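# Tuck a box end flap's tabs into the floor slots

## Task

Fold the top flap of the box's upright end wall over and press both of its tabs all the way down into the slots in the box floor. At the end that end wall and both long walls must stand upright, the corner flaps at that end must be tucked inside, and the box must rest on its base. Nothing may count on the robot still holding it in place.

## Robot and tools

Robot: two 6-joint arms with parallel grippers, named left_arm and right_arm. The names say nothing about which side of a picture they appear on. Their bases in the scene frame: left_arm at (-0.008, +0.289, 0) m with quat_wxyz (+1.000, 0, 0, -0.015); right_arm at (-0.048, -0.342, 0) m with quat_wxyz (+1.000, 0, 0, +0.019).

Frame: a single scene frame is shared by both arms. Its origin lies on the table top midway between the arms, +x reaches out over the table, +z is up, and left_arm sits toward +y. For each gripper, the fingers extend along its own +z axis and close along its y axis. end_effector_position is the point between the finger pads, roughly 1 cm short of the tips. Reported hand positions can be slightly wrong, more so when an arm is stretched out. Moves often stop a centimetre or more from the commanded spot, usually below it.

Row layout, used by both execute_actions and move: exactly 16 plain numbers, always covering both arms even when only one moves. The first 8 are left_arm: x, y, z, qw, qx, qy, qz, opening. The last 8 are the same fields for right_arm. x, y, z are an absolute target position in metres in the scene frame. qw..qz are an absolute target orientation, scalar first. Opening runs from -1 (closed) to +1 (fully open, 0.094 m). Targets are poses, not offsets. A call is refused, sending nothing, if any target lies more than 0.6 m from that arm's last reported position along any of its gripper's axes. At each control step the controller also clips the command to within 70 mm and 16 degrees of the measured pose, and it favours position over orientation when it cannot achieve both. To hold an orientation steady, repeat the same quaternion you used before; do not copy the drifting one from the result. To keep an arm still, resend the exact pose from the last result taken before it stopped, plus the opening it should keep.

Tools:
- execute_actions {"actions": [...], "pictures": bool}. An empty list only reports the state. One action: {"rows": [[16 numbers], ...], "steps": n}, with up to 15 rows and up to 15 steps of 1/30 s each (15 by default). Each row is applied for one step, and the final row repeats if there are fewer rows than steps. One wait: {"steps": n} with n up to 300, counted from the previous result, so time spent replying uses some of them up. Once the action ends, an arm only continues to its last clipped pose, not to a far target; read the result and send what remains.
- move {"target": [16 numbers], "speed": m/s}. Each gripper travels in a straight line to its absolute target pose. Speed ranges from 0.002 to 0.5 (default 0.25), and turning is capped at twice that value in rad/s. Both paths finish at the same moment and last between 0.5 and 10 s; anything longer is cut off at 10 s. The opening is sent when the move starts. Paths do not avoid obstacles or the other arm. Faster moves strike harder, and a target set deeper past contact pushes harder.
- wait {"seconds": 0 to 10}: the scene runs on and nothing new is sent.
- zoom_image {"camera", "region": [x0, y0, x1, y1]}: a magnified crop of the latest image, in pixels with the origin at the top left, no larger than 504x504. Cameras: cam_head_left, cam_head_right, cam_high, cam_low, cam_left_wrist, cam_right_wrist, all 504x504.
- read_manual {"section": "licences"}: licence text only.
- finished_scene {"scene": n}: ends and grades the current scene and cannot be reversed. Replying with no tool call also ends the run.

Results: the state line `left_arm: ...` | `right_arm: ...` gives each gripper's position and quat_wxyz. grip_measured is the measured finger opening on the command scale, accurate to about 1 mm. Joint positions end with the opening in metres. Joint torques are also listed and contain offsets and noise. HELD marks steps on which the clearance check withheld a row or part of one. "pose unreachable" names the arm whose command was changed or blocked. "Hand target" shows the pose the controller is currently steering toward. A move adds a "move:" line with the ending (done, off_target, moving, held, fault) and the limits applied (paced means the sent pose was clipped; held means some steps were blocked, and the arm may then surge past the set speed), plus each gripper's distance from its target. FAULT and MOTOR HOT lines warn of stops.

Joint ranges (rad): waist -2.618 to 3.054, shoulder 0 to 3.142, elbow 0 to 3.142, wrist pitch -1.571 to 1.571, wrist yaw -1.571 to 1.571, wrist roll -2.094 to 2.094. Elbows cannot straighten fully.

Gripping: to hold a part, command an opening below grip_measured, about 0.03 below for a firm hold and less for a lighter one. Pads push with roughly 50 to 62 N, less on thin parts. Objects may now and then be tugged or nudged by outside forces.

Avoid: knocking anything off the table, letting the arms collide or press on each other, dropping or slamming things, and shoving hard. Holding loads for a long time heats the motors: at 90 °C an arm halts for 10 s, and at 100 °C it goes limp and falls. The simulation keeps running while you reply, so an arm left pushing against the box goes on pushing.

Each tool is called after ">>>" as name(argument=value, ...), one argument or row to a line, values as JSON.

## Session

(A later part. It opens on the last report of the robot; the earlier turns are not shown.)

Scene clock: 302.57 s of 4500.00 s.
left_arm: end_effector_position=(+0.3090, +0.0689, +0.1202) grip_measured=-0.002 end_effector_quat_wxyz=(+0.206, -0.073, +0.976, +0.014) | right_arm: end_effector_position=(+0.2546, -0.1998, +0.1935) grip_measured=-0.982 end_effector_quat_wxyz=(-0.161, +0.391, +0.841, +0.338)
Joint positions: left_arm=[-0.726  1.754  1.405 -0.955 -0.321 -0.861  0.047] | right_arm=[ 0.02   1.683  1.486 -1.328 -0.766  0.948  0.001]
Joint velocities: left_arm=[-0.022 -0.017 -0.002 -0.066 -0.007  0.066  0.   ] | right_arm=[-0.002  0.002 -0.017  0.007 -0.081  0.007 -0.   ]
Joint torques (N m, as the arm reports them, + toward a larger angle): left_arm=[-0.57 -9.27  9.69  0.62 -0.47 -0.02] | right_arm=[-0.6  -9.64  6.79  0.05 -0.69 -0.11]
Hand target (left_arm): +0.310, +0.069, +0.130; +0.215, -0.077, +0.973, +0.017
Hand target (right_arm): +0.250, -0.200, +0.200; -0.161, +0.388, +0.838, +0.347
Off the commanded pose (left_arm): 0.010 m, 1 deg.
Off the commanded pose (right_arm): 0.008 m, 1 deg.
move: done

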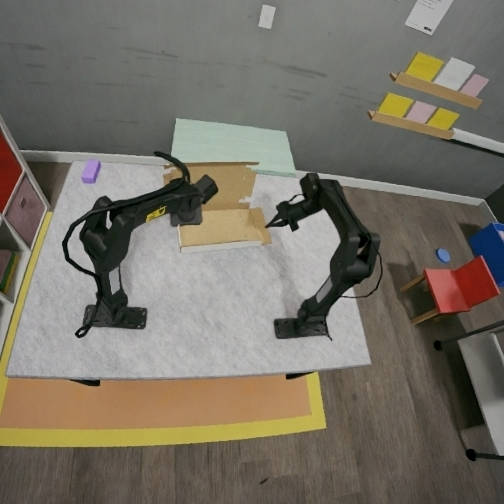

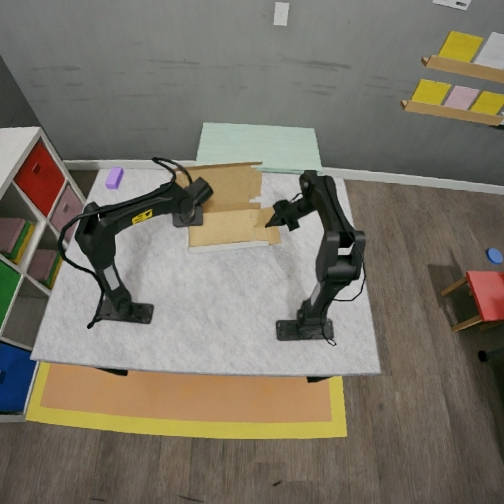

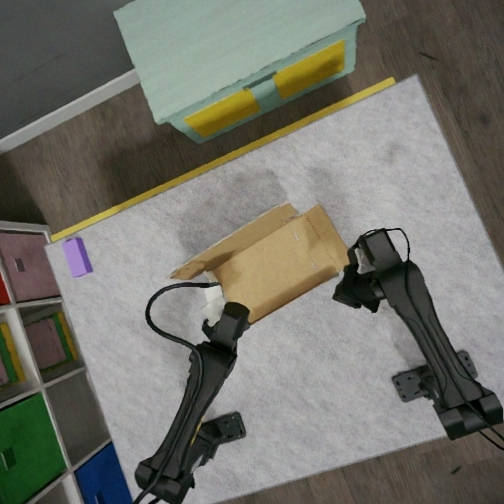

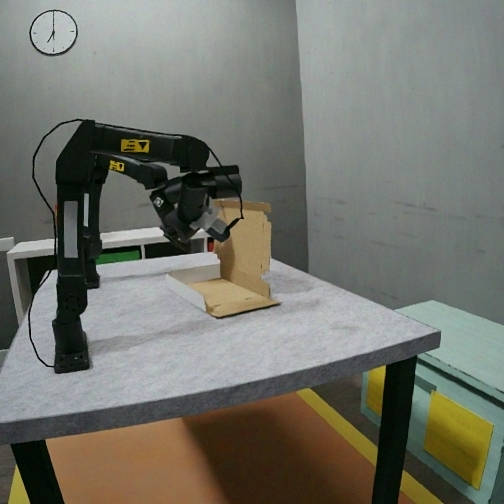

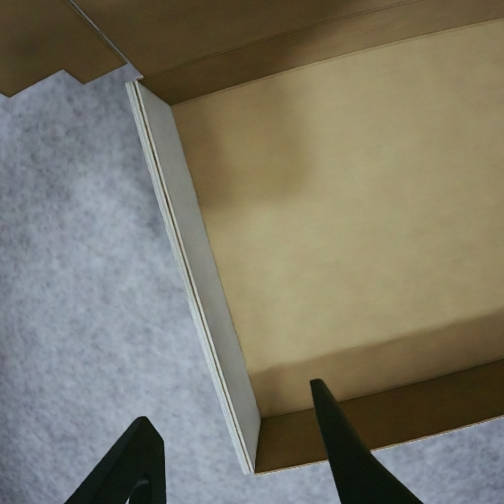

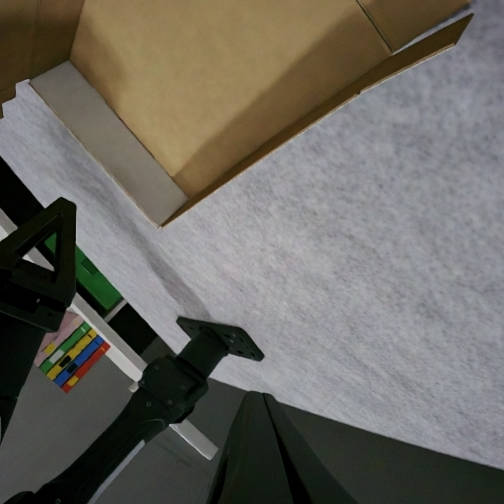

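>>> move(
  target=[0.34,0.098,0.10,0.211,-0.203,0.955,0.045,0,0.25,-0.2,0.2,-0.161,0.388,0.838,0.347,-1],
)

>>> move(
  target=[0.345,0.10,0.042,0.211,-0.203,0.955,0.045,0,0.25,-0.2,0.2,-0.161,0.388,0.838,0.347,-1],
  speed=0.08,
)

Scene clock: 313.33 s of 4500.00 s.
left_arm: end_effector_position=(+0.3312, +0.0987, +0.0945) grip_measured=-0.002 end_effector_quat_wxyz=(+0.197, -0.193, +0.960, +0.046) | right_arm: end_effector_position=(+0.2546, -0.1998, +0.1935) grip_measured=-0.982 end_effector_quat_wxyz=(-0.161, +0.391, +0.841, +0.338)
Joint positions: left_arm=[-0.647  1.843  1.42  -0.956 -0.362 -1.039  0.047] | right_arm=[ 0.02   1.683  1.486 -1.328 -0.766  0.948  0.001]
Joint velocities: left_arm=[ 0.002 -0.012 -0.002 -0.007  0.066 -0.022  0.001] | right_arm=[-0.002  0.007  0.022  0.037 -0.037 -0.051  0.   ]
Joint torques (N m, as the arm reports them, + toward a larger angle): left_arm=[ 0.31 -8.58  9.63  0.73 -0.51 -0.06] | right_arm=[-0.61 -9.64  6.79  0.05 -0.69 -0.11]
Hand target (left_arm): +0.340, +0.098, +0.100; +0.211, -0.203, +0.955, +0.045
Hand target (right_arm): +0.250, -0.200, +0.200; -0.161, +0.388, +0.838, +0.347
Off the commanded pose (left_arm): 0.010 m, 2 deg.
Off the commanded pose (right_arm): 0.008 m, 1 deg.
After step 90, 6.60 s passed at rest.
move: done

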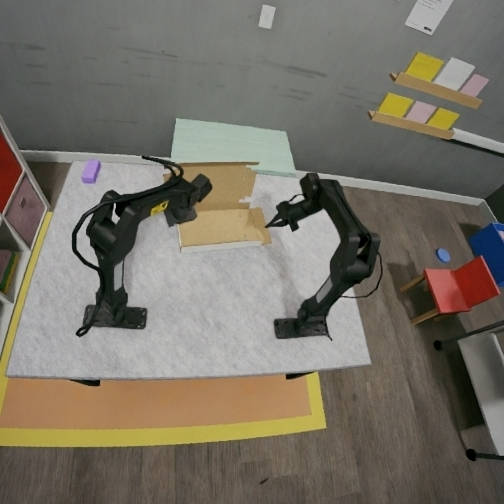

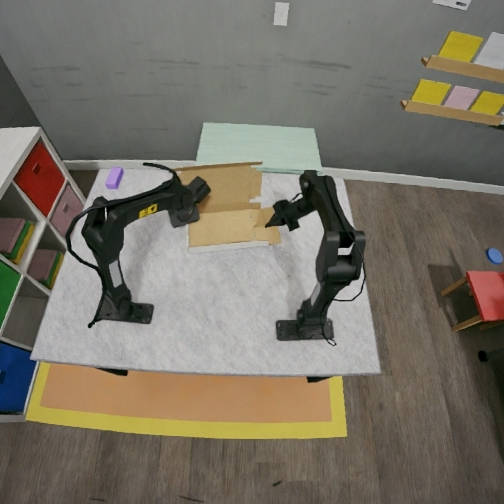

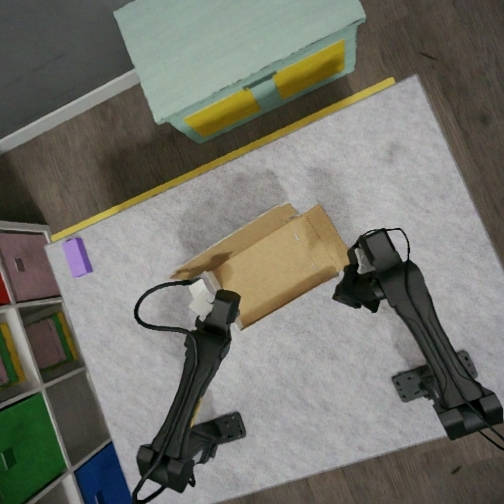

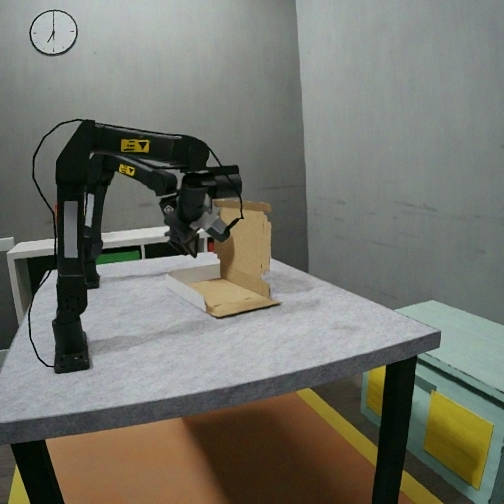

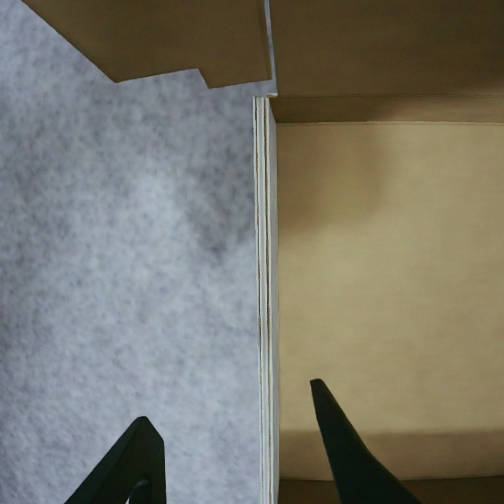

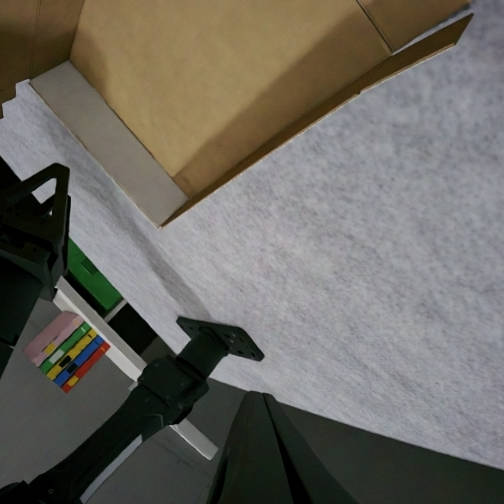

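Scene clock: 314.57 s of 4500.00 s.
left_arm: end_effector_position=(+0.3436, +0.0935, +0.0483) grip_measured=-0.002 end_effector_quat_wxyz=(+0.208, -0.201, +0.957, +0.034) | right_arm: end_effector_position=(+0.2546, -0.1998, +0.1935) grip_measured=-0.982 end_effector_quat_wxyz=(-0.161, +0.391, +0.841, +0.338)
Joint positions: left_arm=[-0.638  1.911  1.314 -0.747 -0.362 -1.039  0.047] | right_arm=[ 0.02   1.683  1.486 -1.328 -0.766  0.948  0.001]
Joint velocities: left_arm=[ 0.022 -0.007  0.012 -0.007  0.022 -0.081  0.   ] | right_arm=[-0.017  0.007  0.007  0.007  0.051 -0.051 -0.001]
Joint torques (N m, as the arm reports them, + toward a larger angle): left_arm=[ 0.63 -9.47  5.65  0.88 -0.46  0.07] | right_arm=[-0.61 -9.63  6.79  0.05 -0.69 -0.11]
Hand target (left_arm): +0.344, +0.100, +0.042; +0.211, -0.203, +0.955, +0.045
Hand target (right_arm): +0.250, -0.200, +0.200; -0.161, +0.388, +0.838, +0.347
Off the commanded pose (left_arm): 0.009 m, 1 deg.
Off the commanded pose (right_arm): 0.008 m, 1 deg.
move: done

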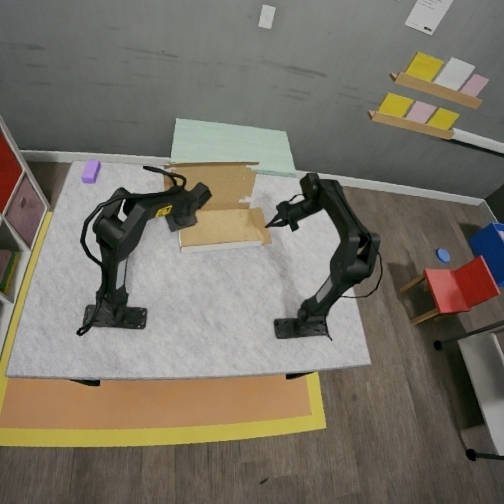

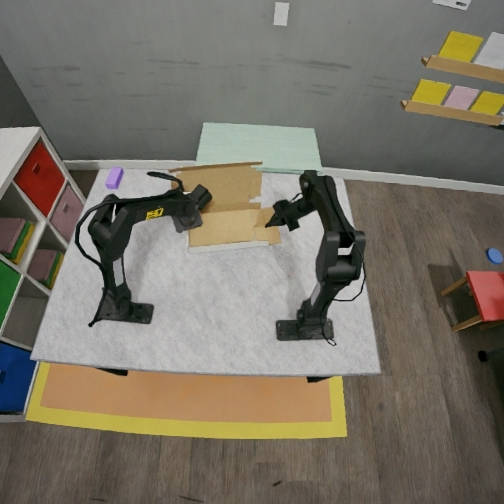

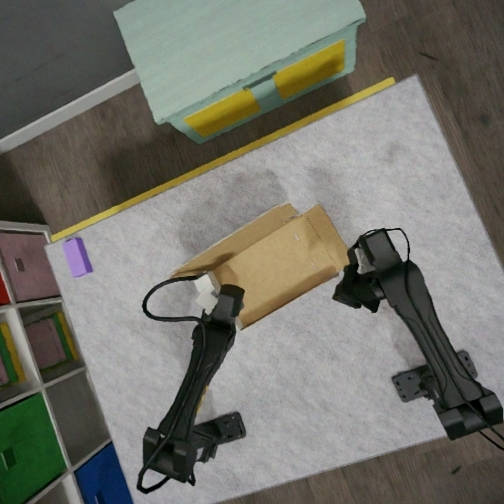

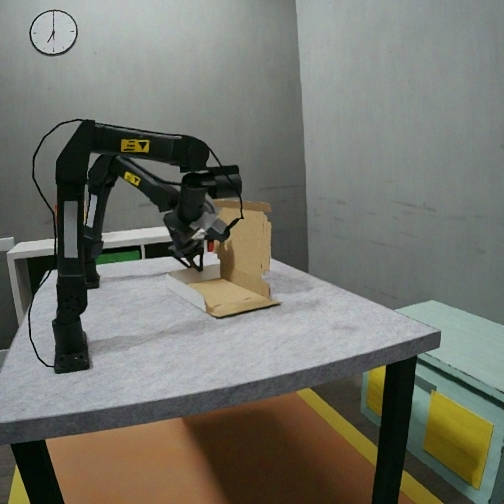

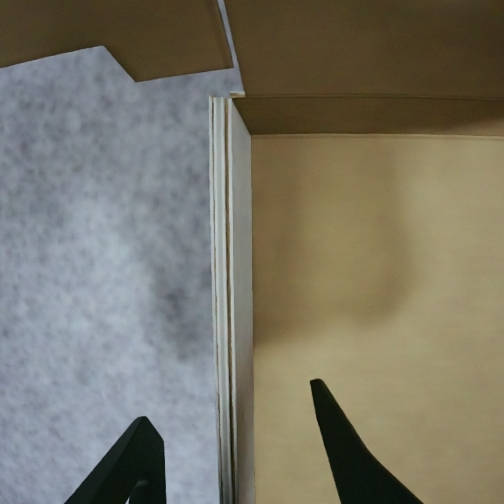

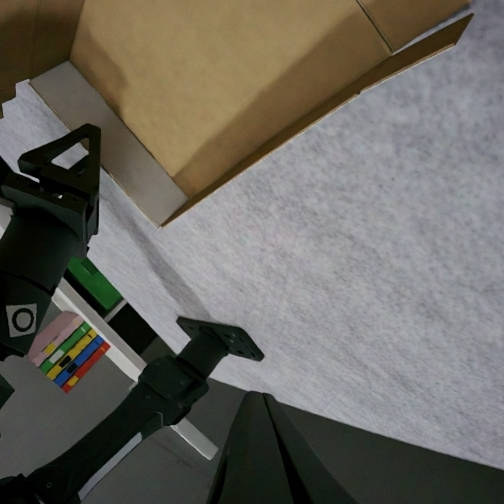

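Clamp, push down a bit, release.

>>> move(
  target=[0.345,0.10,0.042,0.211,-0.203,0.955,0.045,-0.93,0.25,-0.2,0.2,-0.161,0.388,0.838,0.347,-1],
)

>>> move(
  target=[0.345,0.10,0.03,0.211,-0.203,0.955,0.045,-0.93,0.25,-0.2,0.2,-0.161,0.388,0.838,0.347,-1],
  speed=0.03,
)

>>> move(
  target=[0.345,0.098,0.045,0.211,-0.203,0.955,0.045,0,0.25,-0.2,0.2,-0.161,0.388,0.838,0.347,-1],
  speed=0.01,
)

>>> move(
  target=[0.33,0.05,0.14,0.211,-0.203,0.955,0.045,0,0.25,-0.2,0.2,-0.161,0.388,0.838,0.347,-1],
  speed=0.15,
)

Scene clock: 319.80 s of 4500.00 s.
left_arm: end_effector_position=(+0.3459, +0.0938, +0.0488) grip_measured=-0.915 end_effector_quat_wxyz=(+0.211, -0.202, +0.956, +0.032) | right_arm: end_effector_position=(+0.2546, -0.1998, +0.1935) grip_measured=-0.982 end_effector_quat_wxyz=(-0.161, +0.391, +0.841, +0.338)
Joint positions: left_arm=[-0.634  1.911  1.314 -0.739 -0.363 -1.037  0.004] | right_arm=[ 0.02   1.683  1.486 -1.328 -0.766  0.948  0.001]
Joint velocities: left_arm=[ 0.012 -0.002 -0.012 -0.022 -0.037 -0.022 -0.001] | right_arm=[-0.012 -0.002 -0.002 -0.022 -0.051 -0.037  0.   ]
Joint torques (N m, as the arm reports them, + toward a larger angle): left_arm=[ 0.21 -9.29  5.86  0.84 -0.4   0.06] | right_arm=[-0.61 -9.65  6.79  0.05 -0.69 -0.1 ]
Hand target (left_arm): +0.345, +0.100, +0.042; +0.211, -0.203, +0.955, +0.045
Hand target (right_arm): +0.250, -0.200, +0.200; -0.161, +0.388, +0.838, +0.347
Off the commanded pose (left_arm): 0.009 m, 2 deg.
Off the commanded pose (right_arm): 0.008 m, 1 deg.
After step 90, 1.53 s passed at rest.
move: done

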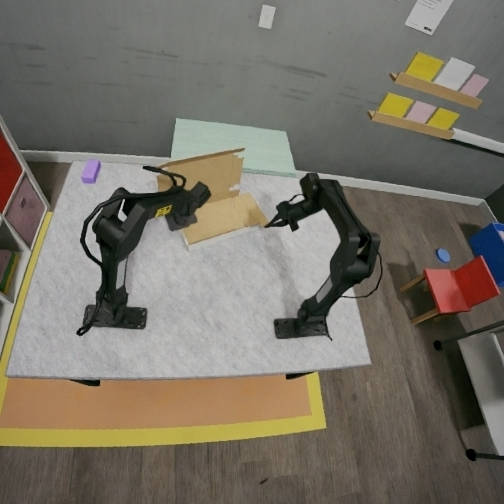

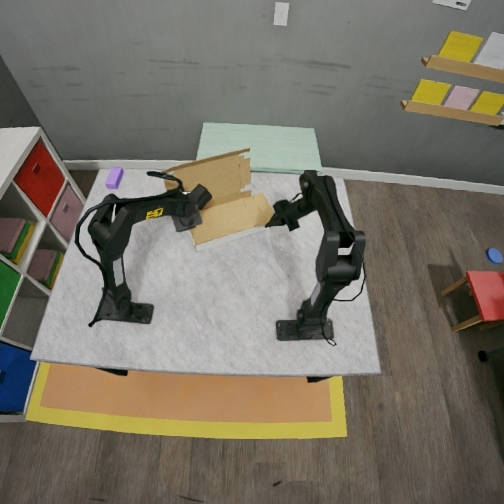

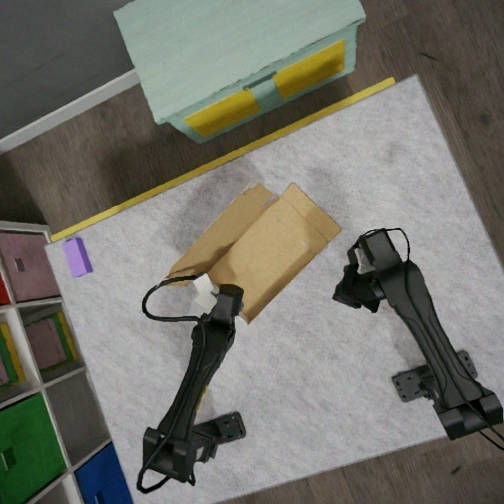

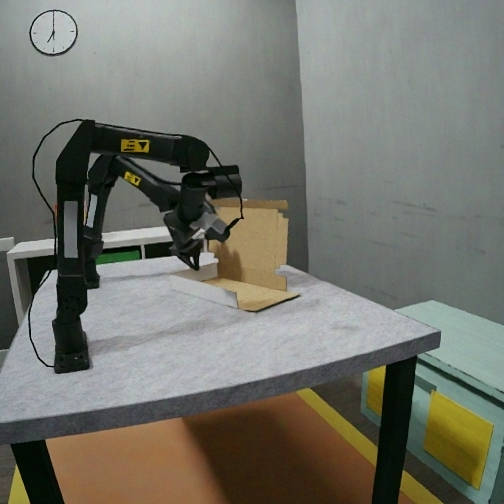

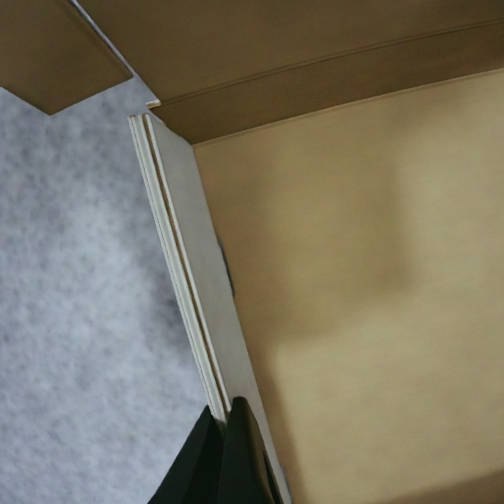

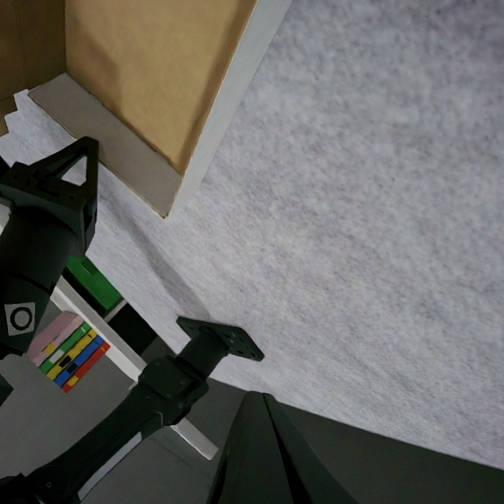

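Scene clock: 320.70 s of 4500.00 s.
left_arm: end_effector_position=(+0.3476, +0.0934, +0.0477) grip_measured=-0.915 end_effector_quat_wxyz=(+0.215, -0.203, +0.955, +0.029) | right_arm: end_effector_position=(+0.2546, -0.1998, +0.1935) grip_measured=-0.982 end_effector_quat_wxyz=(-0.161, +0.391, +0.841, +0.338)
Joint positions: left_arm=[-0.634  1.911  1.306 -0.721 -0.367 -1.037  0.004] | right_arm=[ 0.02   1.683  1.486 -1.328 -0.766  0.948  0.001]
Joint velocities: left_arm=[ 0.002 -0.012 -0.002  0.081  0.007  0.022 -0.001] | right_arm=[-0.017  0.002 -0.017  0.007 -0.007  0.037 -0.002]
Joint torques (N m, as the arm reports them, + toward a larger angle): left_arm=[ 0.32 -7.9   3.85  1.03 -0.37  0.05] | right_arm=[-0.61 -9.65  6.79  0.05 -0.69 -0.1 ]
Hand target (left_arm): +0.344, +0.100, +0.031; +0.211, -0.203, +0.955, +0.045
Hand target (right_arm): +0.250, -0.200, +0.200; -0.161, +0.388, +0.838, +0.347
Off the commanded pose (left_arm): 0.019 m, 2 deg.
Off the commanded pose (right_arm): 0.008 m, 1 deg.
move: off_target (left_arm)

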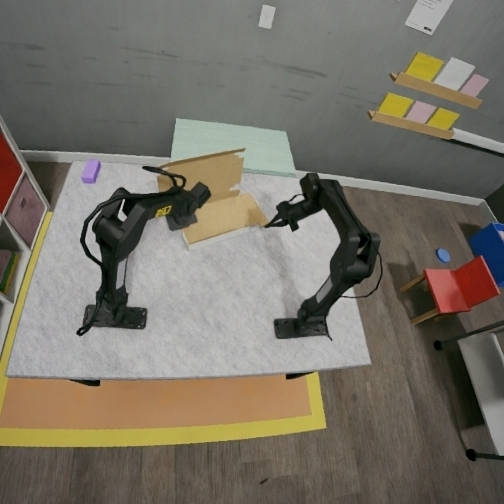

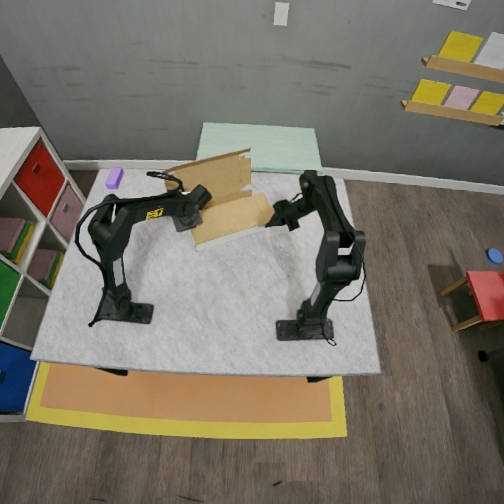

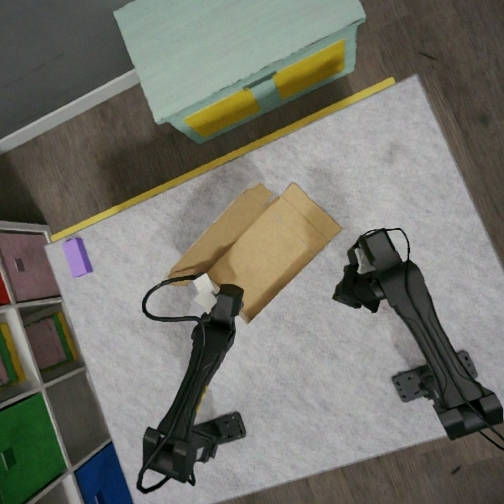

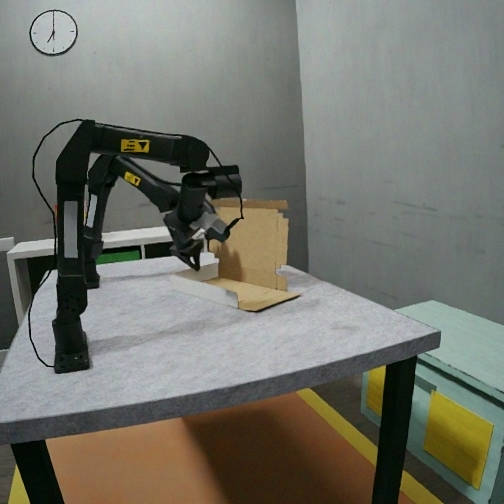

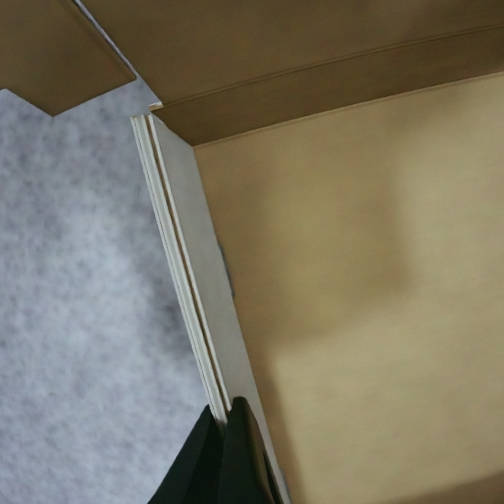

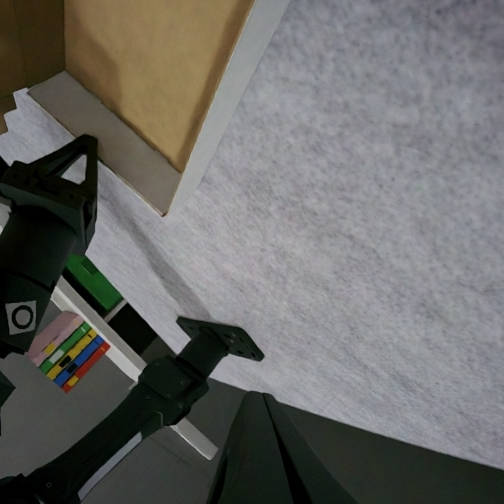

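Scene clock: 322.53 s of 4500.00 s.
left_arm: end_effector_position=(+0.3473, +0.0935, +0.0476) grip_measured=-0.002 end_effector_quat_wxyz=(+0.215, -0.203, +0.955, +0.030) | right_arm: end_effector_position=(+0.2546, -0.1998, +0.1935) grip_measured=-0.982 end_effector_quat_wxyz=(-0.161, +0.391, +0.841, +0.338)
Joint positions: left_arm=[-0.634  1.911  1.306 -0.722 -0.367 -1.037  0.047] | right_arm=[ 0.02   1.683  1.486 -1.328 -0.766  0.948  0.001]
Joint velocities: left_arm=[-0.022 -0.007  0.012 -0.007  0.007 -0.022 -0.   ] | right_arm=[-0.007  0.002 -0.027 -0.007  0.051 -0.11  -0.001]
Joint torques (N m, as the arm reports them, + toward a larger angle): left_arm=[-0.01 -9.13  7.77  0.59 -0.47  0.02] | right_arm=[-0.62 -9.64  6.79  0.05 -0.69 -0.1 ]
Hand target (left_arm): +0.345, +0.098, +0.045; +0.211, -0.203, +0.955, +0.045
Hand target (right_arm): +0.250, -0.200, +0.200; -0.161, +0.388, +0.838, +0.347
Off the commanded pose (left_arm): 0.006 m, 2 deg.
Off the commanded pose (right_arm): 0.008 m, 1 deg.
move: done

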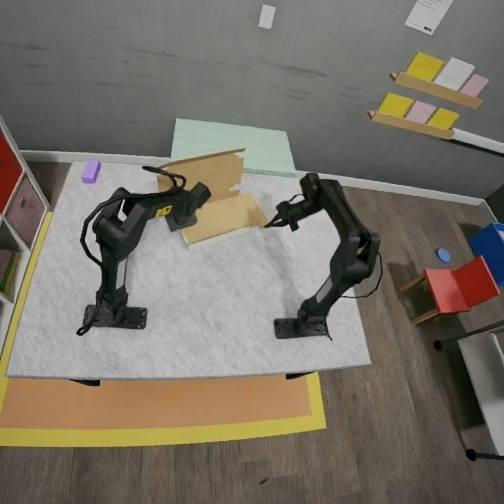

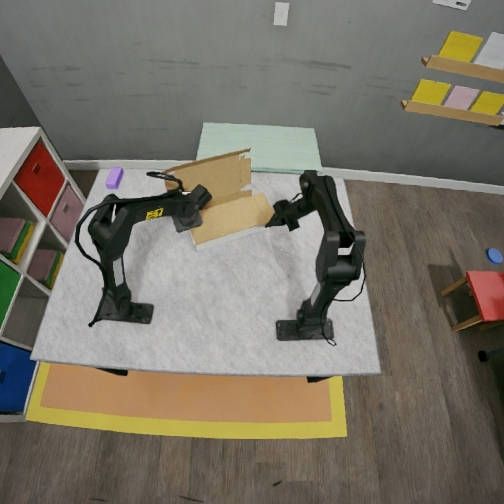

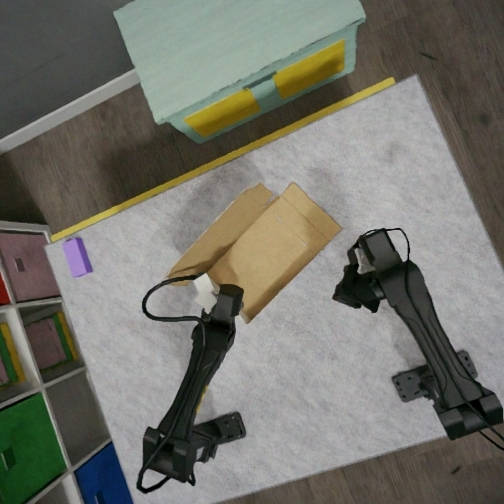

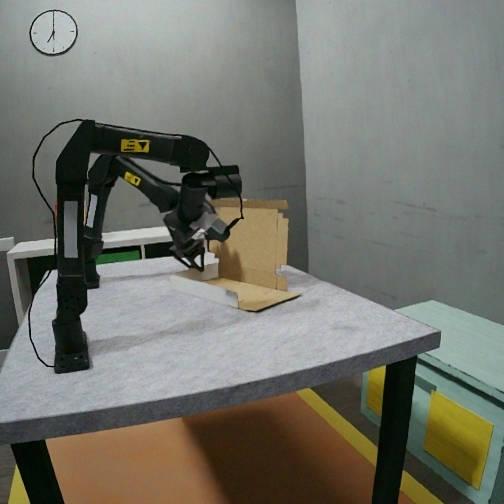

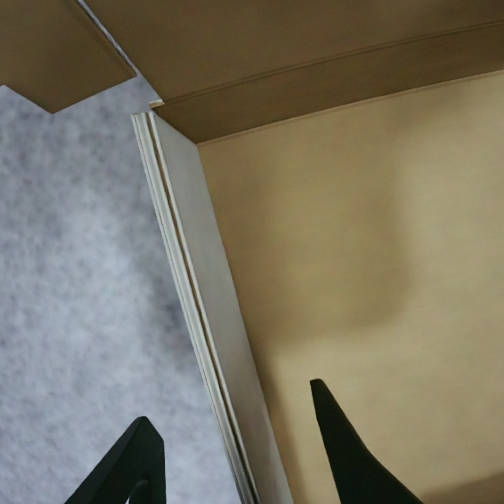

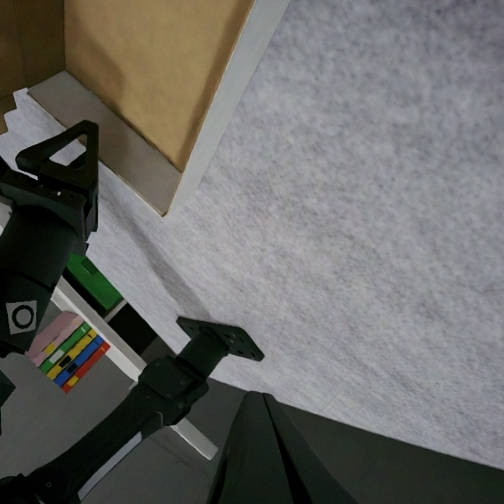

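Scene clock: 323.93 s of 4500.00 s.
left_arm: end_effector_position=(+0.3286, +0.0475, +0.1362) grip_measured=-0.002 end_effector_quat_wxyz=(+0.205, -0.200, +0.957, +0.035) | right_arm: end_effector_position=(+0.2546, -0.1998, +0.1935) grip_measured=-0.982 end_effector_quat_wxyz=(-0.161, +0.391, +0.841, +0.338)
Joint positions: left_arm=[-0.757  1.943  1.717 -1.17  -0.383 -1.164  0.047] | right_arm=[ 0.02   1.683  1.486 -1.328 -0.766  0.948  0.001]
Joint velocities: left_arm=[-0.002 -0.007 -0.022 -0.022 -0.051 -0.051 -0.001] | right_arm=[ 0.017 -0.012  0.012 -0.007 -0.007 -0.051  0.   ]
Joint torques (N m, as the arm reports them, + toward a larger angle): left_arm=[-0.31 -9.67  9.54  0.47 -0.5  -0.09] | right_arm=[-0.61 -9.64  6.79  0.05 -0.69 -0.11]
Hand target (left_arm): +0.330, +0.049, +0.140; +0.211, -0.203, +0.955, +0.045
Hand target (right_arm): +0.250, -0.200, +0.200; -0.161, +0.388, +0.838, +0.347
Off the commanded pose (left_arm): 0.005 m, 1 deg.
Off the commanded pose (right_arm): 0.008 m, 1 deg.
move: done

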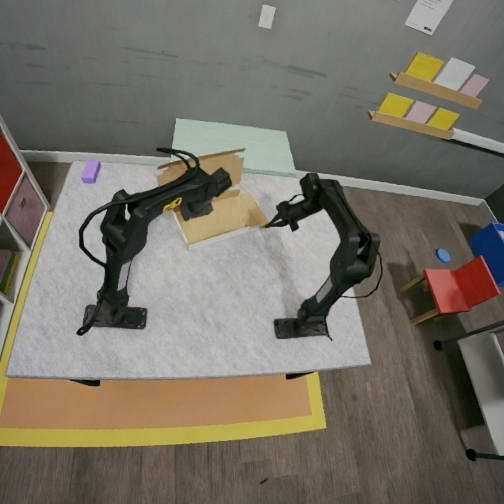

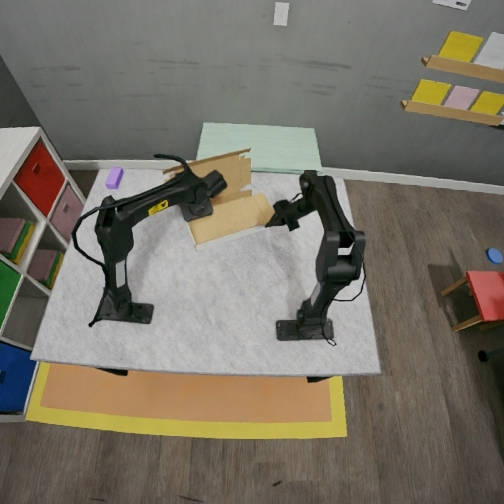

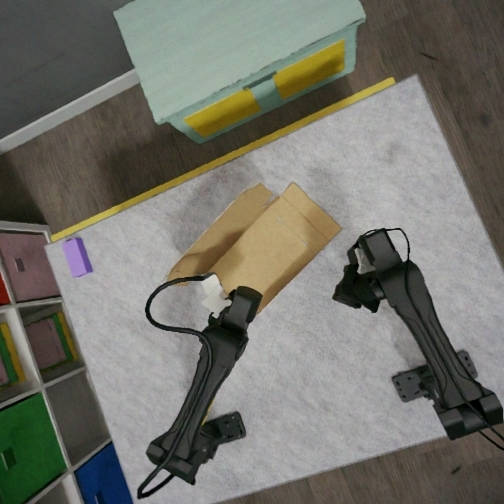

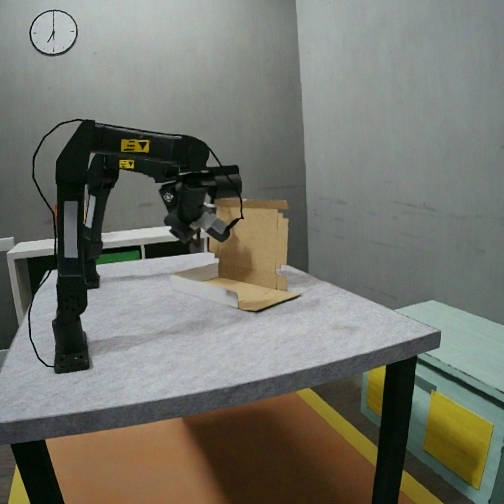

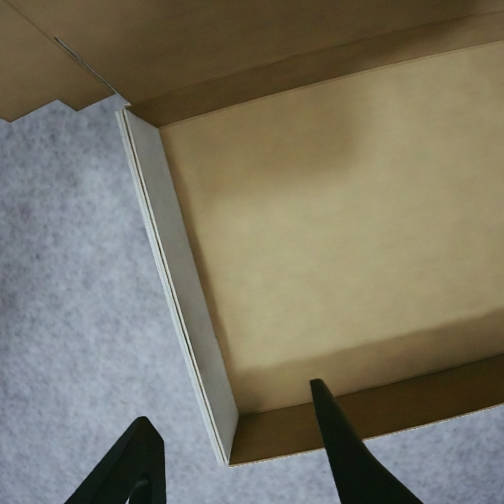

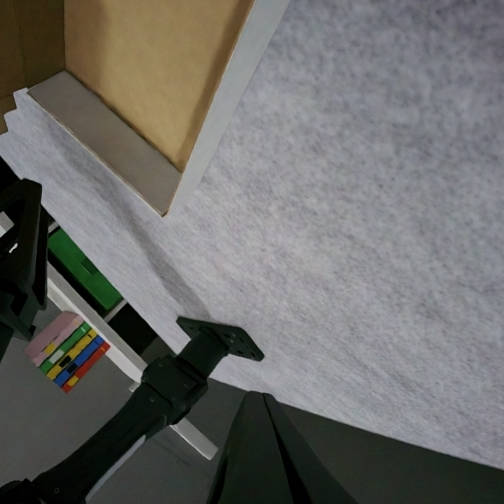

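>>> zoom_image(
  camera="cam_left_wrist",
  region=[100,90,300,470],
)

>>> zoom_image(
  camera="cam_right_wrist",
  region=[0,50,220,230],
)

Region (100, 90, 300, 470) of cam_left_wrist's 504x504 image, scaled by 1.326, with more detail than that image has; it fills the left 265 columns of this view, and the rest is white.

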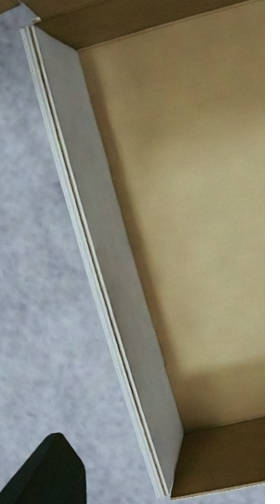

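Region (0, 50, 220, 230) of cam_right_wrist's 504x504 image, scaled by 2.291, with more detail than that image has; it fills the top 412 rows of this view, and the rest is white.

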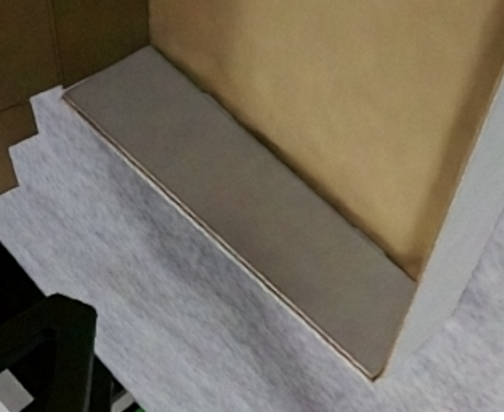

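Seated flush.

>>> finished_scene(
  scene=1,
)

The scene is finished: the task was done.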